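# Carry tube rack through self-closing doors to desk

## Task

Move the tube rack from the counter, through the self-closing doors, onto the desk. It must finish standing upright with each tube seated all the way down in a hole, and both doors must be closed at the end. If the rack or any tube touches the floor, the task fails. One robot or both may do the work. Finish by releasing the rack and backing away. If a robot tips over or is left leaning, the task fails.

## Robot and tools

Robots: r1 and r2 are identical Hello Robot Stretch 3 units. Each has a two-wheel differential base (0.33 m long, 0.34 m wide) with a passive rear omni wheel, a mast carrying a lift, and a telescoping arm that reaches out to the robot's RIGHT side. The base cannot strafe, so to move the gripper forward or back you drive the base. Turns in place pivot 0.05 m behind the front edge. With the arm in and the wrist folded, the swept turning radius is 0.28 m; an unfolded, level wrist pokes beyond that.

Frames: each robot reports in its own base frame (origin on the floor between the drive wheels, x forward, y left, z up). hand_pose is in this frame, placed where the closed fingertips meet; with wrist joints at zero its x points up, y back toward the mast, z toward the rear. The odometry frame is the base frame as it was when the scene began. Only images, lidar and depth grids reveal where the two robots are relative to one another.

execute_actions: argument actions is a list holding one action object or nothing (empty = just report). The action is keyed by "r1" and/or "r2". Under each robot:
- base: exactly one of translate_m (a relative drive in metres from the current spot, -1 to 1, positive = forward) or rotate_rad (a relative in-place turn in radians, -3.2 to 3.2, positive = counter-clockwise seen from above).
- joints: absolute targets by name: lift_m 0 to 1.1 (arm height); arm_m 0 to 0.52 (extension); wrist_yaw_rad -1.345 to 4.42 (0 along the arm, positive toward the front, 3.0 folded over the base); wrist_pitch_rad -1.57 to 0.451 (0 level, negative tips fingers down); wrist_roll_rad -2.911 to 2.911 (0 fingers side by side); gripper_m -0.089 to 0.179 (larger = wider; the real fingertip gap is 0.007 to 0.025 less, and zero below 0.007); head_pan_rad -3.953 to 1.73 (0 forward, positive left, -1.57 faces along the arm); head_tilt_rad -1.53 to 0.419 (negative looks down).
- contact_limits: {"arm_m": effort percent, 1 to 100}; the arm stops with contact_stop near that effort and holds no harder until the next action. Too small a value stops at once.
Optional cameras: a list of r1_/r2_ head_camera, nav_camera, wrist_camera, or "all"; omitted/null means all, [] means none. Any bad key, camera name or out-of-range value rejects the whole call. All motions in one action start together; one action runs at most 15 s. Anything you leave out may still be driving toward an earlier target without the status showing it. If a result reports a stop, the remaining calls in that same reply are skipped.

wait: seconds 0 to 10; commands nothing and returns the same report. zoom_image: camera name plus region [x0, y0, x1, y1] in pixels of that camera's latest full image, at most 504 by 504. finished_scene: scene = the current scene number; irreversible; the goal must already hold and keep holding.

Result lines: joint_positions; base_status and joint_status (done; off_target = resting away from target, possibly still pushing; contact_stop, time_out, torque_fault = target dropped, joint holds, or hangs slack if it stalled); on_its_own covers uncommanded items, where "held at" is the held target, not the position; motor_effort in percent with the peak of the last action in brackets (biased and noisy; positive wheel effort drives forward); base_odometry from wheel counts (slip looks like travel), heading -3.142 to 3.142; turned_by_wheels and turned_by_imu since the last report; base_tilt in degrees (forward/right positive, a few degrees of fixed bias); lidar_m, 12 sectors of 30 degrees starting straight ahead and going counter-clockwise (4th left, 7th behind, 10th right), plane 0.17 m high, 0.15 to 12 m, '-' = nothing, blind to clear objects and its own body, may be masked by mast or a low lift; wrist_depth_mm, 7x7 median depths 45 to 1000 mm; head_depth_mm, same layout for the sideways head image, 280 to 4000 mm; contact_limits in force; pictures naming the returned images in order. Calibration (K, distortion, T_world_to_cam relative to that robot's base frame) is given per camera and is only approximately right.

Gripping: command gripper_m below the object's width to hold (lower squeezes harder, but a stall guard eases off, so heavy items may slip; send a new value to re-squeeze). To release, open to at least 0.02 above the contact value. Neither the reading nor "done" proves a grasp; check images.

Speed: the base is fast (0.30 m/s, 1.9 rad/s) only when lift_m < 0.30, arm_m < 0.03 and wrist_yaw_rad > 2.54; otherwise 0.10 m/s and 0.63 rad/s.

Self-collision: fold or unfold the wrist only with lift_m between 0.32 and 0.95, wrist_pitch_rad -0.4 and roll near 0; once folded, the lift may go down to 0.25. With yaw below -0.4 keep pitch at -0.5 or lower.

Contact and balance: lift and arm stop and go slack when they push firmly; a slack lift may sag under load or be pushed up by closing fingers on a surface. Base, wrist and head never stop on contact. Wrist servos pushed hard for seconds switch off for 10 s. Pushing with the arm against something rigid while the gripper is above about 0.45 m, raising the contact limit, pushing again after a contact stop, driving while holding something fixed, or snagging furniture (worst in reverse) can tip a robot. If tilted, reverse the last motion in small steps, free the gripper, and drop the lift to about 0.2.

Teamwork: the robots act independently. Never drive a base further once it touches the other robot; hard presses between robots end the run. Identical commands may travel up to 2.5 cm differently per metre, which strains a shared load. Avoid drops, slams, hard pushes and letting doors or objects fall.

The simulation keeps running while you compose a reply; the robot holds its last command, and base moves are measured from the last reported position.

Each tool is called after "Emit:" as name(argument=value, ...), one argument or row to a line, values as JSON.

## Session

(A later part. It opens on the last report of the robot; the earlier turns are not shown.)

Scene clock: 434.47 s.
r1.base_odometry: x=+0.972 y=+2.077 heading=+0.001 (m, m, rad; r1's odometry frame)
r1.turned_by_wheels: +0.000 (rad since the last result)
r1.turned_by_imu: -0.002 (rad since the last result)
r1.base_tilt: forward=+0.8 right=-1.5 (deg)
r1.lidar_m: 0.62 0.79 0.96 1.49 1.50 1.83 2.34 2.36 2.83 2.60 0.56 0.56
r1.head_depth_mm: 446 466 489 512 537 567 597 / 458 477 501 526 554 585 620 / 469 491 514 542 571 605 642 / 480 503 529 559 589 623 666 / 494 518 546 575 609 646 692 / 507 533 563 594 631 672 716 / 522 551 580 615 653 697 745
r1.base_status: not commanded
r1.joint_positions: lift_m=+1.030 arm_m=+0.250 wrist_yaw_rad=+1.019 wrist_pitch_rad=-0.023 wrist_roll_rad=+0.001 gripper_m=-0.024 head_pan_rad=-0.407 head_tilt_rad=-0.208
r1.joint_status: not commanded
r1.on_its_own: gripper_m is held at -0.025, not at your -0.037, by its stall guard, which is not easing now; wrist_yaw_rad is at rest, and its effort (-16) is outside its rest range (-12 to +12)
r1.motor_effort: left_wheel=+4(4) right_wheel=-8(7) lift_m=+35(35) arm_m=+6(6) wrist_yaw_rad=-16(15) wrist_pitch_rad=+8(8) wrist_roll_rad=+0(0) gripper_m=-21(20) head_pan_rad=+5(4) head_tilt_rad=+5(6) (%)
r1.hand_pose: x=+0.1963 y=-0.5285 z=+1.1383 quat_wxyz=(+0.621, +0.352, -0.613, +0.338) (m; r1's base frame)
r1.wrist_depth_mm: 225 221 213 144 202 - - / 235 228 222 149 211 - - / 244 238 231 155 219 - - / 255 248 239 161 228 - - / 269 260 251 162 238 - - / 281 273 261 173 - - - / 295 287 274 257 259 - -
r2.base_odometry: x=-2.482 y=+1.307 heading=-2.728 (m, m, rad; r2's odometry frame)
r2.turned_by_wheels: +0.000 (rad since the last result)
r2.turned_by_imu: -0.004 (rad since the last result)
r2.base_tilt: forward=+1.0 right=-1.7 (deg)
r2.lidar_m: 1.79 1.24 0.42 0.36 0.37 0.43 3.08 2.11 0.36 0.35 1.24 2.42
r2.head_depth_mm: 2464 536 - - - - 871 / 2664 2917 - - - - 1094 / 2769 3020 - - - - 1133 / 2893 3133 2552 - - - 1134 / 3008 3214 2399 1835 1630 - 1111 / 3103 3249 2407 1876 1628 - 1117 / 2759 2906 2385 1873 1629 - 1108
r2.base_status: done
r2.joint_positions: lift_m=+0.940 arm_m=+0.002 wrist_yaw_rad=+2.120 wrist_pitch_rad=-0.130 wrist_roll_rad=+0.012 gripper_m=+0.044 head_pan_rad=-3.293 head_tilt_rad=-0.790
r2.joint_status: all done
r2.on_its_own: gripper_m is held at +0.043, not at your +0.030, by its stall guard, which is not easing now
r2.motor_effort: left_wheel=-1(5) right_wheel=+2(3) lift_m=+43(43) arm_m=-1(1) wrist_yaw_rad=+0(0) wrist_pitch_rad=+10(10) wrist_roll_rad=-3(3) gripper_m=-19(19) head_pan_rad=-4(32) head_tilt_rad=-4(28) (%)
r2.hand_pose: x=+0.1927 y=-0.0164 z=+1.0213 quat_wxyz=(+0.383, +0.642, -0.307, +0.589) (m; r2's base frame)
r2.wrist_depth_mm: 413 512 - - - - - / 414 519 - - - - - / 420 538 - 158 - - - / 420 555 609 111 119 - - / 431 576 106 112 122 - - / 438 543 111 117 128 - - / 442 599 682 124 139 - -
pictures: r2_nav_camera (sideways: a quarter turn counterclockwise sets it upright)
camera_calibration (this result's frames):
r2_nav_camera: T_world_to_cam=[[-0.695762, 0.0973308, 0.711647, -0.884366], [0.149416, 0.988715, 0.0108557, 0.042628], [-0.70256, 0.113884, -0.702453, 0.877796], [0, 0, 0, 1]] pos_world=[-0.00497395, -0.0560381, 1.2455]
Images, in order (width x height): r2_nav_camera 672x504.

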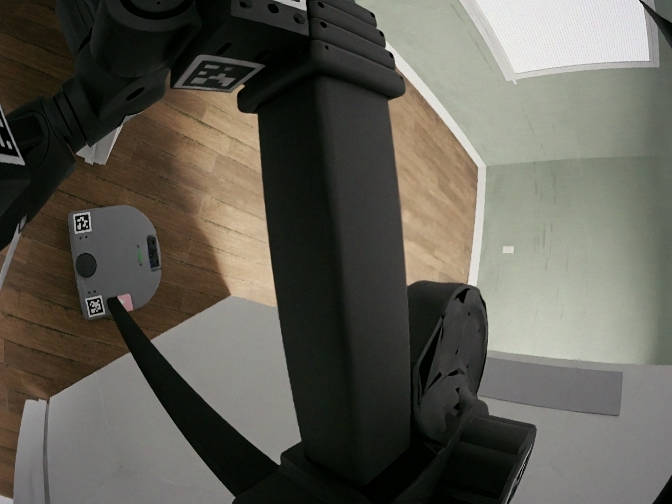

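Emit:
execute_actions(
  actions=[
    {"r1":{"joints":{"gripper_m":0.14}}},
  ],
  cameras=[],
)

Emit:
execute_actions(
  actions=[
    {"r1":{"base":{"translate_m":-0.3},"joints":{"arm_m":0.0,"lift_m":0.7,"wrist_pitch_rad":-0.4}}},
  ],
  cameras=["r2_nav_camera"],
)

Emit:
execute_actions(
  actions=[
    {"r1":{"base":{"rotate_rad":-1.2},"joints":{"wrist_yaw_rad":3.0,"gripper_m":0.0,"head_pan_rad":0,"head_tilt_rad":-0.7}}},
  ],
  cameras=["r2_nav_camera","r1_nav_camera"],
)

Scene clock: 440.47 s.
r1.base_odometry: x=+0.972 y=+2.077 heading=+0.000 (m, m, rad; r1's odometry frame)
r1.turned_by_wheels: +0.000 (rad since the last result)
r1.turned_by_imu: -0.002 (rad since the last result)
r1.base_tilt: forward=+0.8 right=-1.5 (deg)
r1.lidar_m: 0.70 0.79 0.95 1.49 1.50 1.84 2.34 2.36 2.83 2.60 0.74 0.69
r1.head_depth_mm: 579 604 635 667 703 742 787 / 578 604 633 670 705 745 789 / 579 606 635 670 704 746 790 / 580 606 640 668 705 748 791 / 582 606 638 670 707 746 796 / 583 608 638 670 708 745 795 / 582 607 639 673 707 749 791
r1.base_status: not commanded
r1.joint_positions: lift_m=+1.030 arm_m=+0.250 wrist_yaw_rad=+1.003 wrist_pitch_rad=-0.023 wrist_roll_rad=+0.001 gripper_m=+0.140 head_pan_rad=-0.407 head_tilt_rad=-0.208
r1.joint_status: all done
r1.motor_effort: left_wheel=+1(5) right_wheel=+0(7) lift_m=+35(34) arm_m=+4(5) wrist_yaw_rad=-3(16) wrist_pitch_rad=+9(9) wrist_roll_rad=+0(0) gripper_m=+0(83) head_pan_rad=+5(4) head_tilt_rad=+5(5) (%)
r1.hand_pose: x=+0.1942 y=-0.5320 z=+1.1383 quat_wxyz=(+0.624, +0.348, -0.616, +0.333) (m; r1's base frame)
r1.wrist_depth_mm: 372 385 403 418 - - - / 380 394 415 431 - - - / 397 412 427 449 - - - / 405 426 447 464 - - - / 418 442 464 484 - - - / 438 - 487 501 - - - / 461 475 500 537 - - -
r2.base_odometry: x=-2.482 y=+1.307 heading=-2.728 (m, m, rad; r2's odometry frame)
r2.turned_by_wheels: +0.000 (rad since the last result)
r2.turned_by_imu: +0.000 (rad since the last result)
r2.base_tilt: forward=+1.0 right=-1.7 (deg)
r2.lidar_m: 1.80 1.24 0.34 0.25 0.25 0.25 0.35 2.10 0.36 0.35 1.24 2.42
r2.head_depth_mm: - - - - - - 513 / - 295 - - - - 673 / 296 332 - - - - 927 / 336 386 436 - - - 1128 / 2844 3091 2378 1837 1638 - 1117 / 3090 3221 2398 1877 1623 - 1116 / 2756 2904 2399 1882 1630 - 1110
r2.base_status: not commanded
r2.joint_positions: lift_m=+0.940 arm_m=+0.002 wrist_yaw_rad=+2.120 wrist_pitch_rad=-0.130 wrist_roll_rad=+0.012 gripper_m=+0.044 head_pan_rad=-3.293 head_tilt_rad=-0.790
r2.joint_status: not commanded
r2.on_its_own: gripper_m is held at +0.043, not at your +0.030, by its stall guard, which is not easing now
r2.motor_effort: left_wheel=-1(1) right_wheel=+2(2) lift_m=+43(43) arm_m=-2(2) wrist_yaw_rad=+0(1) wrist_pitch_rad=+10(10) wrist_roll_rad=-3(3) gripper_m=-20(19) head_pan_rad=-3(2) head_tilt_rad=-4(4) (%)
r2.hand_pose: x=+0.1927 y=-0.0164 z=+1.0213 quat_wxyz=(+0.383, +0.642, -0.307, +0.589) (m; r2's base frame)
r2.wrist_depth_mm: 397 520 - - - - - / 397 518 - - - - - / 393 536 - 158 - - - / 390 555 612 112 119 - - / 393 549 106 112 122 - - / 391 518 111 118 128 - - / 396 581 694 124 138 - -
pictures: none
No camera images: the call's "cameras" was empty. Leave "cameras" out to get every camera's image.

Scene clock: 444.93 s.
r1.base_odometry: x=+0.672 y=+2.077 heading=+0.000 (m, m, rad; r1's odometry frame)
r1.turned_by_wheels: +0.000 (rad since the last result)
r1.turned_by_imu: -0.004 (rad since the last result)
r1.base_tilt: forward=+0.7 right=-1.4 (deg)
r1.lidar_m: 0.99 1.09 1.30 1.44 1.45 1.77 2.05 2.06 2.48 2.66 1.06 0.97
r1.head_depth_mm: 845 886 928 976 1026 1079 1156 / 846 883 927 974 1026 1089 1149 / 842 882 923 975 1025 1087 1152 / 842 880 922 971 1026 1083 1148 / 838 878 922 970 1020 1082 1143 / 836 875 918 967 1022 1077 1153 / 840 875 917 967 1015 1066 1138
r1.base_status: done
r1.joint_positions: lift_m=+0.700 arm_m=+0.000 wrist_yaw_rad=+1.002 wrist_pitch_rad=-0.413 wrist_roll_rad=+0.001 gripper_m=+0.140 head_pan_rad=-0.407 head_tilt_rad=-0.208
r1.joint_status: all done
r1.motor_effort: left_wheel=+1(4) right_wheel=+0(4) lift_m=+17(31) arm_m=-7(7) wrist_yaw_rad=-2(3) wrist_pitch_rad=+5(8) wrist_roll_rad=+0(0) gripper_m=+1(1) head_pan_rad=+4(4) head_tilt_rad=+5(6) (%)
r1.hand_pose: x=+0.1682 y=-0.2666 z=+0.7142 quat_wxyz=(+0.677, +0.460, -0.537, +0.205) (m; r1's base frame)
r1.wrist_depth_mm: 677 711 749 797 - - - / 737 774 829 874 - - - / 814 836 912 957 - - - / 874 918 979 - - - - / 954 - - - - - - / 972 - 979 - 996 - 983 / 845 870 874 852 872 859 861
r2.base_odometry: x=-2.482 y=+1.307 heading=-2.728 (m, m, rad; r2's odometry frame)
r2.turned_by_wheels: +0.000 (rad since the last result)
r2.turned_by_imu: +0.005 (rad since the last result)
r2.base_tilt: forward=+1.0 right=-1.7 (deg)
r2.lidar_m: 1.79 1.24 0.33 0.24 0.23 0.24 0.33 2.09 0.35 0.35 1.24 2.42
r2.head_depth_mm: - - - - - - 485 / - - - - - - 632 / - 306 - - - - 863 / 308 353 398 - - - 1128 / 357 435 2232 1801 1612 - 1117 / 3061 3234 2393 1867 1630 - 1115 / 2763 2883 2383 1877 1619 - 1104
r2.base_status: not commanded
r2.joint_positions: lift_m=+0.940 arm_m=+0.002 wrist_yaw_rad=+2.121 wrist_pitch_rad=-0.131 wrist_roll_rad=+0.012 gripper_m=+0.044 head_pan_rad=-3.294 head_tilt_rad=-0.791
r2.joint_status: not commanded
r2.on_its_own: gripper_m is held at +0.043, not at your +0.030, by its stall guard, which is not easing now
r2.motor_effort: left_wheel=+0(8) right_wheel=-1(31) lift_m=+42(43) arm_m=+0(1) wrist_yaw_rad=-1(3) wrist_pitch_rad=+10(11) wrist_roll_rad=-3(3) gripper_m=-19(20) head_pan_rad=-2(4) head_tilt_rad=-3(4) (%)
r2.hand_pose: x=+0.1926 y=-0.0161 z=+1.0210 quat_wxyz=(+0.384, +0.642, -0.306, +0.589) (m; r2's base frame)
r2.wrist_depth_mm: 388 501 - - - - - / 391 519 - - - - - / 390 528 - 158 - - - / 388 577 608 111 119 - - / 389 548 106 112 123 - - / 384 524 111 117 128 - - / 388 592 692 123 138 - -
pictures: r2_nav_camera (sideways: a quarter turn counterclockwise sets it upright)
camera_calibration (this result's frames):
r2_nav_camera: T_world_to_cam=[[-0.696819, 0.0983162, 0.710477, -0.882835], [0.150543, 0.988544, 0.0108536, 0.042624], [-0.70127, 0.11452, -0.703637, 0.879328], [0, 0, 0, 1]] pos_world=[-0.00494605, -0.0560395, 1.2455]
Images, in order (width x height): r2_nav_camera 672x504.

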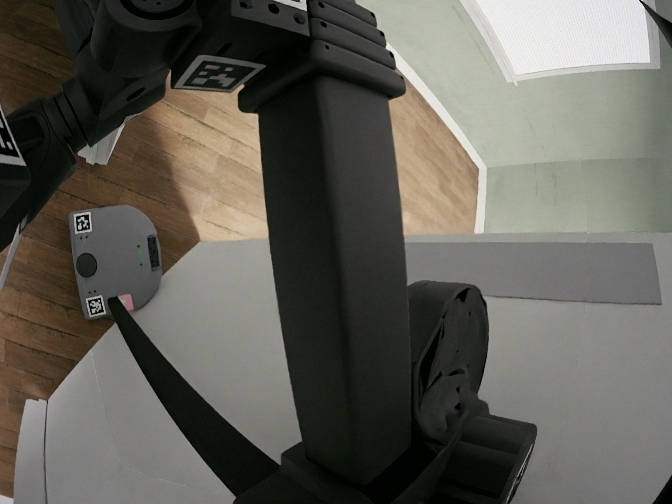

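Scene clock: 447.83 s.
r1.base_odometry: x=+0.672 y=+2.077 heading=-1.200 (m, m, rad; r1's odometry frame)
r1.turned_by_wheels: -1.200 (rad since the last result)
r1.turned_by_imu: -1.198 (rad since the last result)
r1.base_tilt: forward=+0.7 right=-1.5 (deg)
r1.lidar_m: 2.58 0.97 0.97 1.07 1.20 1.44 1.44 1.61 2.07 2.05 2.27 2.68
r1.head_depth_mm: 2355 2608 2312 1877 1564 1351 1193 / 2382 2651 2337 1850 1558 1355 1187 / 2407 2676 2323 1889 1576 1358 1187 / 2431 2699 2349 1901 1590 1362 1191 / 2473 2717 2365 1915 1579 1377 1207 / 2497 2790 2383 1917 1606 1375 1203 / 2377 2403 2297 1915 1467 1375 1212
r1.base_status: done
r1.joint_positions: lift_m=+0.700 arm_m=+0.000 wrist_yaw_rad=+2.997 wrist_pitch_rad=-0.413 wrist_roll_rad=+0.001 gripper_m=+0.000 head_pan_rad=-0.007 head_tilt_rad=-0.691
r1.joint_status: all done
r1.motor_effort: left_wheel=+2(6) right_wheel=-1(4) lift_m=+17(17) arm_m=-6(6) wrist_yaw_rad=+3(3) wrist_pitch_rad=+5(5) wrist_roll_rad=+0(0) gripper_m=-4(80) head_pan_rad=+5(39) head_tilt_rad=-6(45) (%)
r1.hand_pose: x=+0.0112 y=+0.0773 z=+0.7142 quat_wxyz=(+0.195, +0.701, +0.095, +0.680) (m; r1's base frame)
r1.wrist_depth_mm: - - - - 975 843 738 / - - - - - 906 792 / - - - - - 968 844 / - - - - - - 902 / - - - - - - 965 / - 977 - 950 981 982 - / 862 857 869 846 877 855 869
r2.base_odometry: x=-2.482 y=+1.307 heading=-2.728 (m, m, rad; r2's odometry frame)
r2.turned_by_wheels: +0.000 (rad since the last result)
r2.turned_by_imu: +0.000 (rad since the last result)
r2.base_tilt: forward=+1.0 right=-1.7 (deg)
r2.lidar_m: 1.78 1.24 0.33 0.24 0.23 0.24 0.33 2.11 0.35 0.35 1.25 2.41
r2.head_depth_mm: - - - - - - 485 / - - - - - - 633 / - 306 - - - - 862 / 307 353 398 - - - 1133 / 358 435 2241 1814 1617 - 1116 / 3065 3213 2379 1867 1624 - 1119 / 2742 2904 2389 1884 1622 - 1103
r2.base_status: not commanded
r2.joint_positions: lift_m=+0.940 arm_m=+0.002 wrist_yaw_rad=+2.121 wrist_pitch_rad=-0.131 wrist_roll_rad=+0.012 gripper_m=+0.044 head_pan_rad=-3.294 head_tilt_rad=-0.791
r2.joint_status: not commanded
r2.on_its_own: gripper_m is held at +0.043, not at your +0.030, by its stall guard, which is not easing now
r2.motor_effort: left_wheel=+0(0) right_wheel=-1(1) lift_m=+42(42) arm_m=+0(0) wrist_yaw_rad=+0(0) wrist_pitch_rad=+10(11) wrist_roll_rad=-3(3) gripper_m=-19(19) head_pan_rad=-1(1) head_tilt_rad=-4(3) (%)
r2.hand_pose: x=+0.1926 y=-0.0161 z=+1.0210 quat_wxyz=(+0.384, +0.642, -0.306, +0.589) (m; r2's base frame)
r2.wrist_depth_mm: 389 510 - - - - - / 388 514 - 112 - - - / 392 534 - 157 - - - / 387 553 627 112 119 - - / 390 541 106 112 122 - - / 387 520 111 118 129 - - / 384 589 709 124 138 - -
pictures: r1_nav_camera (sideways: a quarter turn counterclockwise sets it upright), r2_nav_camera (sideways: a quarter turn counterclockwise sets it upright)
camera_calibration (this result's frames):
r1_nav_camera: T_world_to_cam=[[0.662647, -0.0598753, 0.746535, -0.930462], [-0.0665318, -0.997564, -0.0209533, 0.0749926], [0.745971, -0.0357837, -0.665016, 0.816765], [0, 0, 0, 1]] pos_world=[0.0122743, 0.0483252, 1.23936]
r2_nav_camera: T_world_to_cam=[[-0.696819, 0.0983162, 0.710477, -0.882835], [0.150543, 0.988544, 0.0108536, 0.042624], [-0.70127, 0.11452, -0.703637, 0.879328], [0, 0, 0, 1]] pos_world=[-0.00494605, -0.0560395, 1.2455]
Images, in order (width x height): r1_nav_camera 672x504, r2_nav_camera 672x504.

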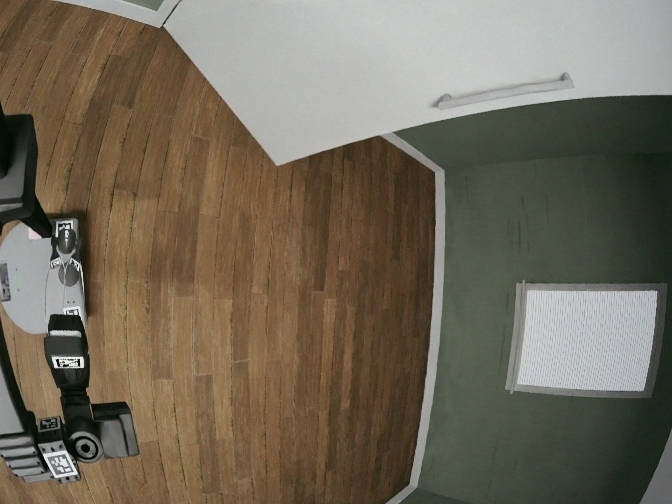

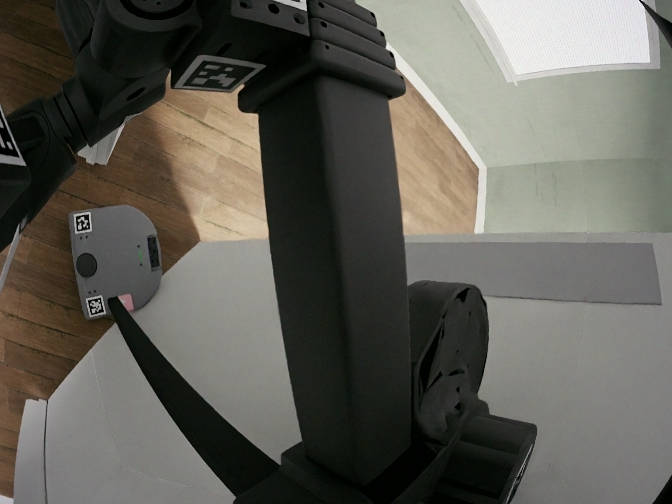

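Emit:
execute_actions(
  actions=[
    {"r1":{"base":{"rotate_rad":-0.25},"joints":{"lift_m":0.25}}},
  ],
  cameras=[],
)

Emit:
execute_actions(
  actions=[
    {"r1":{"base":{"translate_m":0.95}}},
  ],
  cameras=[],
)

Emit:
execute_actions(
  actions=[
    {"r1":{"base":{"rotate_rad":1.75}}},
  ],
  cameras=["r1_nav_camera"],
)

Scene clock: 458.00 s.
r1.base_odometry: x=+0.672 y=+2.077 heading=-1.449 (m, m, rad; r1's odometry frame)
r1.turned_by_wheels: -0.250 (rad since the last result)
r1.turned_by_imu: -0.251 (rad since the last result)
r1.base_tilt: forward=+0.9 right=-1.5 (deg)
r1.lidar_m: 2.66 1.01 0.97 1.01 1.10 1.43 1.44 1.48 2.17 2.05 2.09 2.71
r1.head_depth_mm: 2531 2791 2296 1856 1575 1350 1185 / 2510 2784 2298 1884 1556 1364 1193 / 2477 2718 2335 1867 1570 1355 1196 / 2455 2705 2380 1888 1597 1360 1197 / 2405 2711 2369 1875 1588 1360 1202 / 2386 2656 2377 1910 1597 1368 1204 / 2371 2664 2386 1927 1603 1396 1207
r1.base_status: done
r1.joint_positions: lift_m=+0.250 arm_m=+0.000 wrist_yaw_rad=+2.997 wrist_pitch_rad=-0.413 wrist_roll_rad=+0.001 gripper_m=+0.000 head_pan_rad=-0.007 head_tilt_rad=-0.691
r1.joint_status: all done
r1.motor_effort: left_wheel=+2(6) right_wheel=-2(4) lift_m=+17(17) arm_m=-6(6) wrist_yaw_rad=+2(2) wrist_pitch_rad=+5(5) wrist_roll_rad=+0(0) gripper_m=-2(2) head_pan_rad=+4(5) head_tilt_rad=-6(6) (%)
r1.hand_pose: x=+0.0111 y=+0.0773 z=+0.2641 quat_wxyz=(+0.195, +0.701, +0.095, +0.680) (m; r1's base frame)
r1.wrist_depth_mm: 906 - - 982 916 866 788 / 980 - - - 984 920 882 / 825 - 817 812 824 819 812 / 645 631 645 645 635 643 642 / 533 534 553 - 534 528 525 / 468 - - - 452 451 452 / - - - - 393 393 388
r2.base_odometry: x=-2.482 y=+1.307 heading=-2.728 (m, m, rad; r2's odometry frame)
r2.turned_by_wheels: +0.000 (rad since the last result)
r2.turned_by_imu: -0.001 (rad since the last result)
r2.base_tilt: forward=+1.0 right=-1.7 (deg)
r2.lidar_m: 1.78 1.24 0.33 0.24 0.23 0.24 0.33 2.09 0.35 0.35 1.24 2.42
r2.head_depth_mm: - - - - - - 484 / - - - - - - 633 / - 306 - - - - 866 / 307 354 398 - - - 1134 / 358 435 2227 1810 1617 - 1113 / 3117 3201 2384 1874 1617 - 1118 / 2782 2907 2413 1879 1625 - 1106
r2.base_status: not commanded
r2.joint_positions: lift_m=+0.940 arm_m=+0.002 wrist_yaw_rad=+2.121 wrist_pitch_rad=-0.131 wrist_roll_rad=+0.012 gripper_m=+0.044 head_pan_rad=-3.294 head_tilt_rad=-0.791
r2.joint_status: not commanded
r2.on_its_own: gripper_m is held at +0.043, not at your +0.030, by its stall guard, which is not easing now
r2.motor_effort: left_wheel=+0(1) right_wheel=-1(1) lift_m=+42(42) arm_m=+0(0) wrist_yaw_rad=+0(0) wrist_pitch_rad=+10(10) wrist_roll_rad=-3(3) gripper_m=-19(20) head_pan_rad=-1(2) head_tilt_rad=-3(3) (%)
r2.hand_pose: x=+0.1926 y=-0.0161 z=+1.0210 quat_wxyz=(+0.384, +0.642, -0.306, +0.589) (m; r2's base frame)
r2.wrist_depth_mm: 388 505 - - - - - / 386 519 - 111 - - - / 389 546 - 158 - - - / 390 563 616 111 119 - - / 388 553 106 112 123 - - / 388 520 111 117 128 - - / 389 581 707 124 138 - -
pictures: none
No camera images: the call's "cameras" was empty. Leave "cameras" out to get every camera's image.

Scene clock: 462.87 s.
r1.base_odometry: x=+0.787 y=+1.134 heading=-1.449 (m, m, rad; r1's odometry frame)
r1.turned_by_wheels: +0.000 (rad since the last result)
r1.turned_by_imu: +0.008 (rad since the last result)
r1.base_tilt: forward=+0.8 right=-1.5 (deg)
r1.lidar_m: 1.72 1.75 1.22 0.65 0.71 1.54 2.39 2.46 2.10 1.98 2.02 1.82
r1.head_depth_mm: 1566 1804 2095 1847 1564 1346 1179 / 1533 1793 2038 1869 1580 1350 1191 / 1529 1761 1998 1870 1570 1361 1195 / 1530 1744 1996 1893 1586 1364 1196 / 1512 1711 1973 1921 1592 1368 1207 / 1497 1703 1939 1904 1587 1379 1205 / 1508 1682 1926 1922 1594 1372 1209
r1.base_status: done
r1.joint_positions: lift_m=+0.250 arm_m=+0.000 wrist_yaw_rad=+2.998 wrist_pitch_rad=-0.413 wrist_roll_rad=+0.001 gripper_m=+0.000 head_pan_rad=-0.007 head_tilt_rad=-0.692
r1.joint_status: not commanded
r1.motor_effort: left_wheel=+1(10) right_wheel=-1(3) lift_m=+17(17) arm_m=-6(6) wrist_yaw_rad=+2(2) wrist_pitch_rad=+5(5) wrist_roll_rad=+0(0) gripper_m=-2(3) head_pan_rad=+4(4) head_tilt_rad=-6(6) (%)
r1.hand_pose: x=+0.0110 y=+0.0773 z=+0.2641 quat_wxyz=(+0.195, +0.701, +0.095, +0.680) (m; r1's base frame)
r1.wrist_depth_mm: 756 - - - - - - / 856 - 983 - - - - / 834 - 774 827 798 799 801 / 654 631 646 640 640 648 649 / 532 529 552 - 535 533 532 / 468 - - - 450 449 451 / - - - - 395 391 395
r2.base_odometry: x=-2.482 y=+1.307 heading=-2.728 (m, m, rad; r2's odometry frame)
r2.turned_by_wheels: +0.000 (rad since the last result)
r2.turned_by_imu: +0.000 (rad since the last result)
r2.base_tilt: forward=+1.0 right=-1.6 (deg)
r2.lidar_m: 1.78 1.23 0.33 0.24 0.23 0.24 0.33 2.09 0.36 0.35 1.24 2.42
r2.head_depth_mm: - - - - - - 485 / - - - - - - 633 / - 306 - - - - 863 / 308 353 398 - - - 1134 / 358 436 2246 1806 1623 - 1116 / 3070 3174 2366 1878 1634 - 1115 / 2779 2908 2394 1871 1629 - 1106
r2.base_status: not commanded
r2.joint_positions: lift_m=+0.940 arm_m=+0.002 wrist_yaw_rad=+2.121 wrist_pitch_rad=-0.131 wrist_roll_rad=+0.012 gripper_m=+0.044 head_pan_rad=-3.294 head_tilt_rad=-0.791
r2.joint_status: not commanded
r2.on_its_own: gripper_m is held at +0.043, not at your +0.030, by its stall guard, which is not easing now
r2.motor_effort: left_wheel=+0(0) right_wheel=-1(1) lift_m=+43(42) arm_m=+0(0) wrist_yaw_rad=-1(0) wrist_pitch_rad=+10(10) wrist_roll_rad=-3(3) gripper_m=-20(20) head_pan_rad=-2(2) head_tilt_rad=-3(3) (%)
r2.hand_pose: x=+0.1926 y=-0.0161 z=+1.0210 quat_wxyz=(+0.384, +0.642, -0.306, +0.589) (m; r2's base frame)
r2.wrist_depth_mm: 389 516 - - - - - / 387 520 - 111 - - - / 392 534 - 158 - - - / 390 564 606 112 119 - - / 393 554 106 112 123 - - / 387 511 111 117 128 - - / 388 585 706 124 138 - -
pictures: none
No camera images: the call's "cameras" was empty. Leave "cameras" out to get every camera's image.

Scene clock: 465.23 s.
r1.base_odometry: x=+0.787 y=+1.134 heading=+0.300 (m, m, rad; r1's odometry frame)
r1.turned_by_wheels: +1.750 (rad since the last result)
r1.turned_by_imu: +1.738 (rad since the last result)
r1.base_tilt: forward=+0.7 right=-1.5 (deg)
r1.lidar_m: 0.65 0.88 1.85 2.38 2.55 2.01 1.98 2.13 1.74 1.71 1.49 1.16
r1.head_depth_mm: 1002 1129 1286 1502 1564 1354 1187 / 1019 1131 1295 1519 1568 1364 1189 / 3183 3036 2315 1815 1576 1359 1197 / 568 637 744 887 1073 1306 1199 / 587 662 767 951 1200 1372 1197 / 594 733 881 1085 1434 1384 1199 / 697 823 1005 1284 1581 1370 1213
r1.base_status: done
r1.joint_positions: lift_m=+0.250 arm_m=+0.000 wrist_yaw_rad=+2.998 wrist_pitch_rad=-0.413 wrist_roll_rad=+0.001 gripper_m=+0.000 head_pan_rad=-0.007 head_tilt_rad=-0.692
r1.joint_status: not commanded
r1.motor_effort: left_wheel=-2(8) right_wheel=+2(9) lift_m=+17(17) arm_m=-6(6) wrist_yaw_rad=+1(1) wrist_pitch_rad=+5(5) wrist_roll_rad=+0(0) gripper_m=-2(2) head_pan_rad=+5(5) head_tilt_rad=-5(5) (%)
r1.hand_pose: x=+0.0110 y=+0.0773 z=+0.2641 quat_wxyz=(+0.195, +0.701, +0.095, +0.680) (m; r1's base frame)
r1.wrist_depth_mm: - - - - - - - / - - - - - - - / 809 - 822 817 825 807 816 / 647 633 638 641 645 643 640 / 535 531 549 - 529 528 529 / 462 - - - 451 453 454 / - - - - 393 395 391
r2.base_odometry: x=-2.482 y=+1.307 heading=-2.728 (m, m, rad; r2's odometry frame)
r2.turned_by_wheels: +0.000 (rad since the last result)
r2.turned_by_imu: +0.000 (rad since the last result)
r2.base_tilt: forward=+1.0 right=-1.6 (deg)
r2.lidar_m: 1.79 1.24 0.33 0.24 0.23 0.24 0.33 2.10 0.35 0.35 1.24 2.41
r2.head_depth_mm: - - - - - - 484 / - - - - - - 633 / - 306 - - - - 863 / 307 353 399 - - - 1132 / 358 435 2240 1814 1619 - 1110 / 3056 3231 2395 1866 1630 - 1122 / 2751 2894 2382 1869 1626 - 1104
r2.base_status: not commanded
r2.joint_positions: lift_m=+0.940 arm_m=+0.002 wrist_yaw_rad=+2.121 wrist_pitch_rad=-0.131 wrist_roll_rad=+0.012 gripper_m=+0.044 head_pan_rad=-3.294 head_tilt_rad=-0.791
r2.joint_status: not commanded
r2.on_its_own: gripper_m is held at +0.043, not at your +0.030, by its stall guard, which is not easing now
r2.motor_effort: left_wheel=+0(0) right_wheel=-1(1) lift_m=+42(42) arm_m=+0(0) wrist_yaw_rad=+1(1) wrist_pitch_rad=+10(10) wrist_roll_rad=-3(3) gripper_m=-19(20) head_pan_rad=-2(1) head_tilt_rad=-3(3) (%)
r2.hand_pose: x=+0.1926 y=-0.0161 z=+1.0210 quat_wxyz=(+0.384, +0.642, -0.306, +0.589) (m; r2's base frame)
r2.wrist_depth_mm: 393 511 - - - - - / 386 511 - 111 - - - / 392 543 - 159 - - - / 387 551 618 111 119 - - / 386 554 106 112 122 - - / 388 513 111 117 128 - - / 387 588 678 124 138 - -
pictures: r1_nav_camera (sideways: a quarter turn counterclockwise sets it upright)
camera_calibration (this result's frames):
r1_nav_camera: T_world_to_cam=[[0.663431, -0.0597369, 0.745849, -0.929573], [-0.0663371, -0.997579, -0.0208919, 0.0749115], [0.745291, -0.0356172, -0.665787, 0.817772], [0, 0, 0, 1]] pos_world=[0.0121992, 0.0483269, 1.23935]
Images, in order (width x height): r1_nav_camera 672x504.

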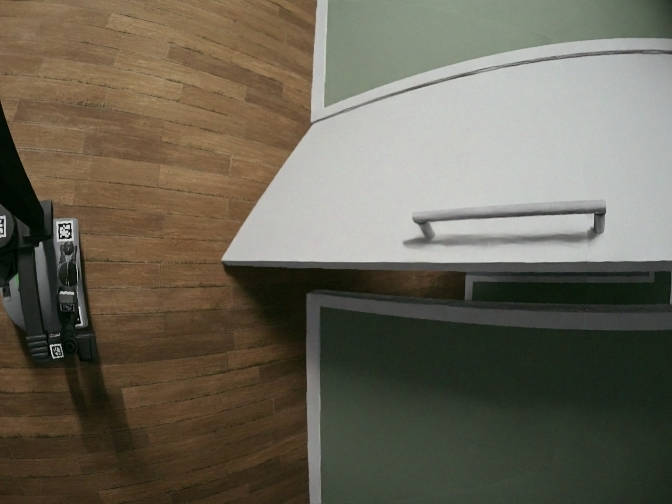

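Emit:
execute_actions(
  actions=[
    {"r2":{"base":{"translate_m":-0.25}},"r1":{"base":{"rotate_rad":-0.9}}},
  ],
  cameras=["r1_nav_camera","r2_nav_camera"],
)

Scene clock: 471.53 s.
r1.base_odometry: x=+0.787 y=+1.134 heading=-0.599 (m, m, rad; r1's odometry frame)
r1.turned_by_wheels: -0.900 (rad since the last result)
r1.turned_by_imu: -0.896 (rad since the last result)
r1.base_tilt: forward=+0.8 right=-1.4 (deg)
r1.lidar_m: 1.34 1.15 0.55 0.97 2.29 2.39 2.31 1.98 1.98 2.00 1.72 1.72
r1.head_depth_mm: 1686 1867 2089 1863 1556 1346 1184 / 1806 2027 2193 1869 1569 1356 1186 / 1675 1912 2171 1886 1572 1354 1189 / 1513 1697 1920 1882 1576 1357 1189 / 1377 1517 1704 1838 1583 1384 1194 / 1257 1373 1517 1718 1598 1372 1212 / 1158 1265 1390 1555 1607 1378 1216
r1.base_status: done
r1.joint_positions: lift_m=+0.250 arm_m=+0.000 wrist_yaw_rad=+2.998 wrist_pitch_rad=-0.413 wrist_roll_rad=+0.001 gripper_m=+0.000 head_pan_rad=-0.007 head_tilt_rad=-0.692
r1.joint_status: not commanded
r1.motor_effort: left_wheel=+2(9) right_wheel=-2(5) lift_m=+17(17) arm_m=-6(6) wrist_yaw_rad=+2(2) wrist_pitch_rad=+5(5) wrist_roll_rad=+0(0) gripper_m=-3(2) head_pan_rad=+5(5) head_tilt_rad=-6(6) (%)
r1.hand_pose: x=+0.0110 y=+0.0774 z=+0.2641 quat_wxyz=(+0.195, +0.701, +0.095, +0.680) (m; r1's base frame)
r1.wrist_depth_mm: - - - - 593 - 925 / - - - - 662 650 885 / 819 - 817 801 685 640 799 / 653 621 642 641 639 641 645 / 533 531 549 - 531 523 529 / 463 - - - 449 449 451 / - - - - 391 391 392
r2.base_odometry: x=-2.253 y=+1.407 heading=-2.728 (m, m, rad; r2's odometry frame)
r2.turned_by_wheels: +0.000 (rad since the last result)
r2.turned_by_imu: -0.002 (rad since the last result)
r2.base_tilt: forward=+1.0 right=-1.7 (deg)
r2.lidar_m: 1.95 0.54 0.27 0.22 0.22 0.24 0.86 1.98 1.57 0.45 0.37 2.52
r2.head_depth_mm: 2387 2703 - - - - 473 / 2469 2781 - - - - 640 / 2590 2907 - - - - 981 / 2689 2940 2554 - - - 1135 / 2792 3067 2421 1811 1649 - 1112 / 2854 3088 2370 1872 1627 - 1117 / 2621 2792 2389 1871 1624 - 1105
r2.base_status: done
r2.joint_positions: lift_m=+0.940 arm_m=+0.002 wrist_yaw_rad=+2.121 wrist_pitch_rad=-0.131 wrist_roll_rad=+0.012 gripper_m=+0.044 head_pan_rad=-3.294 head_tilt_rad=-0.791
r2.joint_status: not commanded
r2.on_its_own: gripper_m is held at +0.043, not at your +0.030, by its stall guard, which is not easing now
r2.motor_effort: left_wheel=+0(3) right_wheel=+0(6) lift_m=+42(42) arm_m=-1(0) wrist_yaw_rad=+0(0) wrist_pitch_rad=+11(11) wrist_roll_rad=-3(3) gripper_m=-20(20) head_pan_rad=-2(1) head_tilt_rad=-3(3) (%)
r2.hand_pose: x=+0.1926 y=-0.0161 z=+1.0210 quat_wxyz=(+0.384, +0.642, -0.306, +0.589) (m; r2's base frame)
r2.wrist_depth_mm: 315 415 644 - - - - / 317 422 520 111 - - - / 319 424 535 158 - - - / 323 435 545 112 119 - - / 327 431 106 112 124 - - / 325 418 111 118 128 - - / 328 465 591 124 138 - -
pictures: r1_nav_camera (sideways: a quarter turn counterclockwise sets it upright), r2_nav_camera (sideways: a quarter turn counterclockwise sets it upright)
camera_calibration (this result's frames):
r1_nav_camera: T_world_to_cam=[[0.663451, -0.0597188, 0.745832, -0.929552], [-0.0663102, -0.99758, -0.0208904, 0.0749094], [0.745275, -0.0355966, -0.665806, 0.817796], [0, 0, 0, 1]] pos_world=[0.0121963, 0.0483271, 1.23935]
r2_nav_camera: T_world_to_cam=[[-0.696819, 0.0983162, 0.710477, -0.882835], [0.150543, 0.988544, 0.0108536, 0.042624], [-0.70127, 0.11452, -0.703637, 0.879328], [0, 0, 0, 1]] pos_world=[-0.00494606, -0.0560395, 1.2455]
Images, in order (width x height): r1_nav_camera 672x504, r2_nav_camera 672x504.

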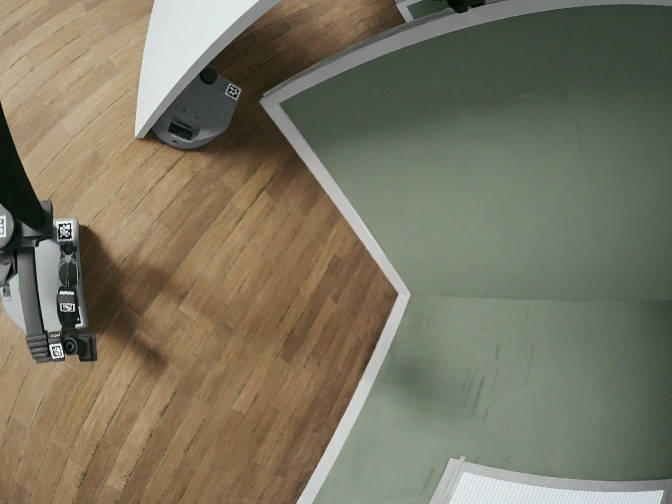

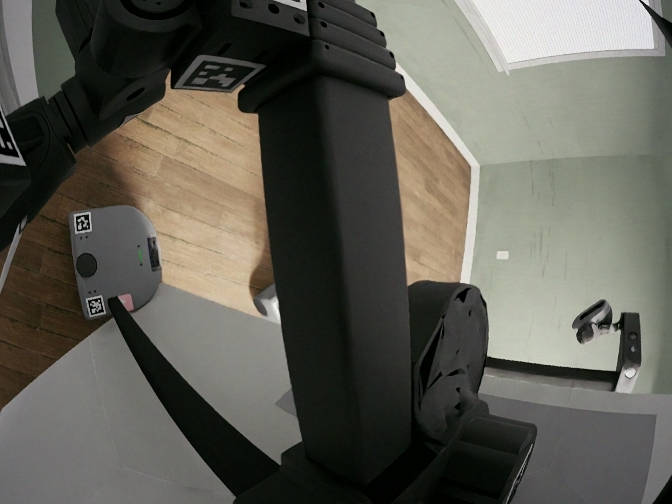

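Emit:
execute_actions(
  actions=[
    {"r1":{"base":{"rotate_rad":0.95}}},
  ],
  cameras=["r1_nav_camera"],
)

Scene clock: 479.33 s.
r1.base_odometry: x=+0.787 y=+1.134 heading=+0.350 (m, m, rad; r1's odometry frame)
r1.turned_by_wheels: +0.950 (rad since the last result)
r1.turned_by_imu: +0.943 (rad since the last result)
r1.base_tilt: forward=+0.5 right=-1.5 (deg)
r1.lidar_m: 0.55 0.75 1.97 2.39 2.45 2.00 1.98 2.13 1.73 1.72 1.43 1.15
r1.head_depth_mm: 984 1110 1273 1475 1567 1344 1191 / 775 2761 1329 1532 1573 1344 1192 / 793 3022 2323 1876 1381 1271 1194 / 534 3062 2345 1898 1355 1240 1196 / 502 545 615 718 916 1290 1202 / 478 565 657 897 1272 1371 1205 / 540 594 863 1234 1563 1379 1207
r1.base_status: done
r1.joint_positions: lift_m=+0.250 arm_m=+0.000 wrist_yaw_rad=+2.998 wrist_pitch_rad=-0.413 wrist_roll_rad=+0.001 gripper_m=+0.000 head_pan_rad=-0.007 head_tilt_rad=-0.692
r1.joint_status: not commanded
r1.motor_effort: left_wheel=-2(8) right_wheel=+2(6) lift_m=+16(16) arm_m=-6(6) wrist_yaw_rad=+1(2) wrist_pitch_rad=+5(5) wrist_roll_rad=+0(0) gripper_m=-2(2) head_pan_rad=+4(4) head_tilt_rad=-6(5) (%)
r1.hand_pose: x=+0.0110 y=+0.0774 z=+0.2641 quat_wxyz=(+0.195, +0.701, +0.095, +0.680) (m; r1's base frame)
r1.wrist_depth_mm: - - - - - - - / - - - - - - - / 833 - 817 818 812 817 804 / 646 632 645 647 648 635 640 / 532 533 551 - 531 526 525 / 466 - - - 452 451 451 / - - - - 396 392 394
r2.base_odometry: x=-2.253 y=+1.407 heading=-2.728 (m, m, rad; r2's odometry frame)
r2.turned_by_wheels: +0.000 (rad since the last result)
r2.turned_by_imu: -0.001 (rad since the last result)
r2.base_tilt: forward=+1.0 right=-1.7 (deg)
r2.lidar_m: 1.95 0.54 0.27 0.22 0.22 0.24 0.86 1.98 1.56 0.44 0.37 2.53
r2.head_depth_mm: 2397 2695 - - - - 473 / 2493 2766 - - - - 639 / 2565 2870 - - - - 985 / 2668 2926 2575 - - - 1134 / 2757 3038 2419 1805 1630 - 1114 / 2862 3130 2377 1874 1623 - 1115 / 2593 2812 2387 1871 1632 - 1109
r2.base_status: not commanded
r2.joint_positions: lift_m=+0.940 arm_m=+0.002 wrist_yaw_rad=+2.121 wrist_pitch_rad=-0.131 wrist_roll_rad=+0.012 gripper_m=+0.044 head_pan_rad=-3.294 head_tilt_rad=-0.791
r2.joint_status: not commanded
r2.on_its_own: gripper_m is held at +0.043, not at your +0.030, by its stall guard, which is not easing now
r2.motor_effort: left_wheel=+0(0) right_wheel=+0(0) lift_m=+42(42) arm_m=+0(0) wrist_yaw_rad=+0(0) wrist_pitch_rad=+10(10) wrist_roll_rad=-3(3) gripper_m=-19(19) head_pan_rad=-3(4) head_tilt_rad=-3(3) (%)
r2.hand_pose: x=+0.1926 y=-0.0161 z=+1.0210 quat_wxyz=(+0.384, +0.642, -0.306, +0.589) (m; r2's base frame)
r2.wrist_depth_mm: 316 421 640 - - - - / 319 426 532 111 - - - / 320 426 531 157 - - - / 323 429 532 111 119 - - / 326 432 106 112 122 - - / 326 413 111 118 128 - - / 330 471 609 124 138 - -
pictures: r1_nav_camera (sideways: a quarter turn counterclockwise sets it upright)
camera_calibration (this result's frames):
r1_nav_camera: T_world_to_cam=[[0.663453, -0.0597117, 0.745831, -0.92955], [-0.0662996, -0.997581, -0.0208903, 0.0749092], [0.745275, -0.0355886, -0.665807, 0.817798], [0, 0, 0, 1]] pos_world=[0.0121956, 0.0483272, 1.23935]
Images, in order (width x height): r1_nav_camera 672x504.

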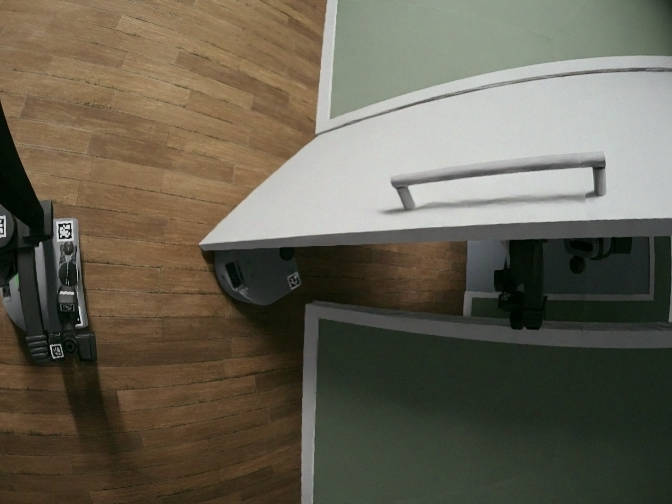

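Emit:
execute_actions(
  actions=[
    {"r1":{"base":{"rotate_rad":-0.5}}},
  ],
  cameras=[],
)

Emit:
execute_actions(
  actions=[
    {"r1":{"base":{"translate_m":0.38}}},
  ],
  cameras=["r1_nav_camera"],
)

Scene clock: 484.47 s.
r1.base_odometry: x=+0.787 y=+1.134 heading=-0.149 (m, m, rad; r1's odometry frame)
r1.turned_by_wheels: -0.500 (rad since the last result)
r1.turned_by_imu: -0.499 (rad since the last result)
r1.base_tilt: forward=+0.8 right=-1.4 (deg)
r1.lidar_m: 1.15 0.55 0.79 2.04 2.39 2.42 1.99 1.98 2.09 1.72 1.72 1.41
r1.head_depth_mm: 1227 1408 1647 1812 1564 1341 1196 / 1187 1348 1563 1771 1570 1350 1183 / 1134 1280 1473 1726 1571 1354 1201 / 1093 1236 1417 1645 1592 1365 1203 / 1053 1189 1338 1557 1597 1315 1201 / 1014 1132 1287 1554 1610 1221 1190 / 983 1177 2314 1926 1601 1174 1151
r1.base_status: done
r1.joint_positions: lift_m=+0.250 arm_m=+0.000 wrist_yaw_rad=+2.998 wrist_pitch_rad=-0.413 wrist_roll_rad=+0.001 gripper_m=+0.000 head_pan_rad=-0.007 head_tilt_rad=-0.692
r1.joint_status: not commanded
r1.motor_effort: left_wheel=+2(9) right_wheel=-1(4) lift_m=+18(17) arm_m=-6(6) wrist_yaw_rad=+2(1) wrist_pitch_rad=+5(5) wrist_roll_rad=+0(0) gripper_m=-3(3) head_pan_rad=+4(5) head_tilt_rad=-5(5) (%)
r1.hand_pose: x=+0.0110 y=+0.0774 z=+0.2641 quat_wxyz=(+0.195, +0.701, +0.095, +0.680) (m; r1's base frame)
r1.wrist_depth_mm: - - - - - 955 498 / - - - - - 905 481 / 823 - 826 824 818 759 501 / 647 631 646 655 646 636 537 / 535 536 551 - 529 532 535 / 464 - - - 451 450 448 / - - - - 392 391 390
r2.base_odometry: x=-2.253 y=+1.407 heading=-2.728 (m, m, rad; r2's odometry frame)
r2.turned_by_wheels: +0.000 (rad since the last result)
r2.turned_by_imu: +0.000 (rad since the last result)
r2.base_tilt: forward=+1.0 right=-1.6 (deg)
r2.lidar_m: 1.95 0.54 0.27 0.22 0.22 0.24 0.86 1.98 1.57 0.44 0.37 2.52
r2.head_depth_mm: 2396 2686 - - - - 474 / 2480 2764 - - - - 639 / 2578 2857 - - - - 982 / 2666 2915 2566 - - - 1133 / 2790 3059 2430 1810 1648 - 1115 / 2898 3095 2367 1878 1627 - 1116 / 2615 2802 2400 1885 1629 - 1109
r2.base_status: not commanded
r2.joint_positions: lift_m=+0.940 arm_m=+0.002 wrist_yaw_rad=+2.121 wrist_pitch_rad=-0.131 wrist_roll_rad=+0.012 gripper_m=+0.044 head_pan_rad=-3.294 head_tilt_rad=-0.791
r2.joint_status: not commanded
r2.on_its_own: gripper_m is held at +0.043, not at your +0.030, by its stall guard, which is not easing now
r2.motor_effort: left_wheel=+1(0) right_wheel=+0(0) lift_m=+42(42) arm_m=-1(0) wrist_yaw_rad=+0(0) wrist_pitch_rad=+10(10) wrist_roll_rad=-3(3) gripper_m=-20(19) head_pan_rad=-1(1) head_tilt_rad=-3(3) (%)
r2.hand_pose: x=+0.1926 y=-0.0161 z=+1.0210 quat_wxyz=(+0.384, +0.642, -0.306, +0.589) (m; r2's base frame)
r2.wrist_depth_mm: 315 414 656 - - - - / 317 425 525 111 - - - / 320 425 536 159 - - - / 322 430 532 111 118 - - / 324 434 106 112 123 - - / 327 416 111 117 128 - - / 332 472 607 124 138 - -
pictures: none
No camera images: the call's "cameras" was empty. Leave "cameras" out to get every camera's image.

Scene clock: 487.47 s.
r1.base_odometry: x=+1.163 y=+1.077 heading=-0.149 (m, m, rad; r1's odometry frame)
r1.turned_by_wheels: +0.000 (rad since the last result)
r1.turned_by_imu: +0.003 (rad since the last result)
r1.base_tilt: forward=+0.7 right=-1.5 (deg)
r1.lidar_m: 0.80 0.55 0.32 0.32 2.50 2.81 2.35 2.33 1.93 1.59 1.59 0.97
r1.head_depth_mm: 829 947 1104 1331 1523 1345 1188 / 797 903 1046 1248 1497 1350 1189 / 764 862 996 1172 1429 1350 1194 / 737 832 953 1114 1338 1363 1198 / 712 798 913 1058 1253 1370 1198 / 690 768 867 999 1181 1351 1060 / 667 739 828 974 1577 1384 1057
r1.base_status: done
r1.joint_positions: lift_m=+0.250 arm_m=+0.000 wrist_yaw_rad=+2.998 wrist_pitch_rad=-0.413 wrist_roll_rad=+0.001 gripper_m=+0.000 head_pan_rad=-0.007 head_tilt_rad=-0.692
r1.joint_status: not commanded
r1.motor_effort: left_wheel=+1(10) right_wheel=-1(4) lift_m=+17(17) arm_m=-6(6) wrist_yaw_rad=+2(1) wrist_pitch_rad=+5(6) wrist_roll_rad=+0(0) gripper_m=-3(2) head_pan_rad=+4(4) head_tilt_rad=-5(5) (%)
r1.hand_pose: x=+0.0110 y=+0.0774 z=+0.2641 quat_wxyz=(+0.195, +0.701, +0.095, +0.680) (m; r1's base frame)
r1.wrist_depth_mm: - - - - 547 - - / - - - 962 569 - - / 820 - 827 741 470 467 473 / 645 632 644 595 447 405 371 / 531 531 549 - 457 394 398 / 466 - - - 450 426 450 / - - - - 394 393 391
r2.base_odometry: x=-2.253 y=+1.407 heading=-2.728 (m, m, rad; r2's odometry frame)
r2.turned_by_wheels: +0.000 (rad since the last result)
r2.turned_by_imu: +0.000 (rad since the last result)
r2.base_tilt: forward=+1.1 right=-1.6 (deg)
r2.lidar_m: 1.95 0.54 0.27 0.22 0.22 0.24 0.52 1.98 1.56 0.44 0.37 2.52
r2.head_depth_mm: 2387 2719 - - - - 474 / 2414 2740 - - - - 641 / 443 510 - - - - 981 / 2653 2924 2574 - - - 1129 / 2780 3060 2411 1804 1054 - 1109 / 2885 3082 2383 1865 1624 - 1118 / 2609 2798 2390 1877 1623 - 1108
r2.base_status: not commanded
r2.joint_positions: lift_m=+0.940 arm_m=+0.002 wrist_yaw_rad=+2.121 wrist_pitch_rad=-0.131 wrist_roll_rad=+0.012 gripper_m=+0.044 head_pan_rad=-3.294 head_tilt_rad=-0.791
r2.joint_status: not commanded
r2.on_its_own: gripper_m is held at +0.043, not at your +0.030, by its stall guard, which is not easing now
r2.motor_effort: left_wheel=+0(0) right_wheel=+0(0) lift_m=+42(42) arm_m=+0(0) wrist_yaw_rad=+0(1) wrist_pitch_rad=+10(10) wrist_roll_rad=-3(3) gripper_m=-20(20) head_pan_rad=-1(2) head_tilt_rad=-3(3) (%)
r2.hand_pose: x=+0.1926 y=-0.0161 z=+1.0210 quat_wxyz=(+0.384, +0.642, -0.306, +0.589) (m; r2's base frame)
r2.wrist_depth_mm: 315 417 629 - - - - / 319 422 521 111 - - - / 316 431 527 158 - - - / 323 430 550 112 119 - - / 322 429 106 112 123 - - / 328 414 111 118 128 - - / 328 467 608 124 138 - -
pictures: r1_nav_camera (sideways: a quarter turn counterclockwise sets it upright)
camera_calibration (this result's frames):
r1_nav_camera: T_world_to_cam=[[0.663556, -0.0597043, 0.745741, -0.929433], [-0.0662903, -0.997582, -0.0208821, 0.0748985], [0.745184, -0.0355789, -0.665909, 0.817931], [0, 0, 0, 1]] pos_world=[0.0121865, 0.0483273, 1.23935]
Images, in order (width x height): r1_nav_camera 672x504.

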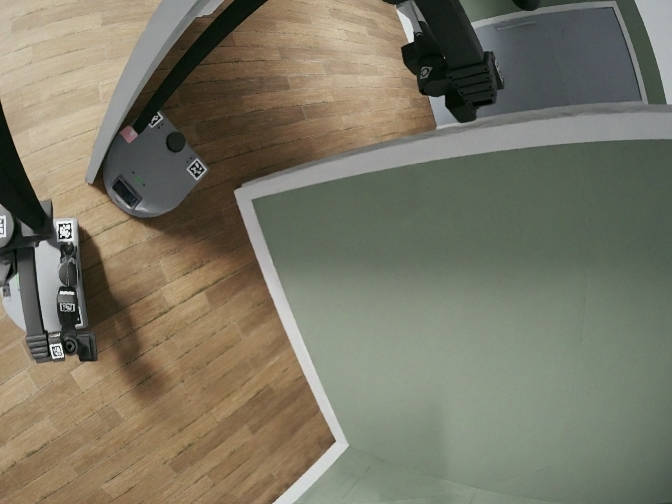

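Emit:
execute_actions(
  actions=[
    {"r1":{"base":{"rotate_rad":0.75},"joints":{"lift_m":0.4}}},
  ],
  cameras=["r1_nav_camera"],
)

Scene clock: 493.03 s.
r1.base_odometry: x=+1.163 y=+1.077 heading=+0.601 (m, m, rad; r1's odometry frame)
r1.turned_by_wheels: +0.750 (rad since the last result)
r1.turned_by_imu: +0.745 (rad since the last result)
r1.base_tilt: forward=+0.8 right=-1.5 (deg)
r1.lidar_m: 0.54 0.32 2.18 2.55 2.53 2.34 2.37 1.72 1.59 1.28 0.86 0.78
r1.head_depth_mm: 2698 518 2206 1006 1145 1311 1189 / 401 509 2337 1861 1564 1351 1193 / 523 533 2343 1866 1568 1310 1062 / 2895 2724 2329 1885 1579 1184 1055 / 635 397 2311 1867 1583 1367 1055 / 2411 313 2201 1919 801 1006 760 / 2087 310 520 612 828 517 1169
r1.base_status: done
r1.joint_positions: lift_m=+0.400 arm_m=+0.000 wrist_yaw_rad=+2.998 wrist_pitch_rad=-0.414 wrist_roll_rad=+0.001 gripper_m=+0.000 head_pan_rad=-0.007 head_tilt_rad=-0.692
r1.joint_status: all done
r1.motor_effort: left_wheel=-2(8) right_wheel=+2(7) lift_m=+36(36) arm_m=-6(6) wrist_yaw_rad=+1(2) wrist_pitch_rad=+5(5) wrist_roll_rad=+0(0) gripper_m=-2(3) head_pan_rad=+5(4) head_tilt_rad=-5(5) (%)
r1.hand_pose: x=+0.0110 y=+0.0773 z=+0.4132 quat_wxyz=(+0.195, +0.701, +0.095, +0.680) (m; r1's base frame)
r1.wrist_depth_mm: - - - - - - - / - - - - - - - / - - - - - - 289 / 883 902 891 876 887 886 324 / 749 741 767 - 741 715 449 / 617 635 - 593 623 459 438 / 550 551 - 566 544 491 393
r2.base_odometry: x=-2.253 y=+1.407 heading=-2.728 (m, m, rad; r2's odometry frame)
r2.turned_by_wheels: +0.000 (rad since the last result)
r2.turned_by_imu: +0.000 (rad since the last result)
r2.base_tilt: forward=+1.1 right=-1.7 (deg)
r2.lidar_m: 1.95 0.54 0.27 0.22 0.22 0.24 0.54 1.98 1.57 0.44 0.37 2.52
r2.head_depth_mm: 2386 2717 - - - - 473 / 2458 2775 - - - - 638 / 530 622 - - - - 981 / 2677 2944 2550 - - - 1134 / 2778 3075 2408 1703 1643 - 1114 / 2893 3138 2384 1882 913 - 1117 / 2620 2757 2384 1864 1623 - 1108
r2.base_status: not commanded
r2.joint_positions: lift_m=+0.940 arm_m=+0.002 wrist_yaw_rad=+2.121 wrist_pitch_rad=-0.131 wrist_roll_rad=+0.012 gripper_m=+0.044 head_pan_rad=-3.294 head_tilt_rad=-0.791
r2.joint_status: not commanded
r2.on_its_own: gripper_m is held at +0.043, not at your +0.030, by its stall guard, which is not easing now
r2.motor_effort: left_wheel=+1(0) right_wheel=+0(0) lift_m=+42(42) arm_m=+0(0) wrist_yaw_rad=+0(1) wrist_pitch_rad=+11(10) wrist_roll_rad=-3(3) gripper_m=-19(20) head_pan_rad=-2(3) head_tilt_rad=-3(3) (%)
r2.hand_pose: x=+0.1926 y=-0.0161 z=+1.0210 quat_wxyz=(+0.384, +0.642, -0.306, +0.589) (m; r2's base frame)
r2.wrist_depth_mm: 317 417 635 - - - - / 316 425 533 112 - - - / 320 428 541 160 - - - / 326 430 548 111 119 - - / 325 426 106 112 123 - - / 330 417 111 117 128 - - / 331 466 596 124 138 - -
pictures: r1_nav_camera (sideways: a quarter turn counterclockwise sets it upright)
camera_calibration (this result's frames):
r1_nav_camera: T_world_to_cam=[[0.663556, -0.0597037, 0.745741, -0.929433], [-0.0662893, -0.997582, -0.0208822, 0.0748985], [0.745184, -0.0355782, -0.665909, 0.817931], [0, 0, 0, 1]] pos_world=[0.0121865, 0.0483273, 1.23935]
Images, in order (width x height): r1_nav_camera 672x504.

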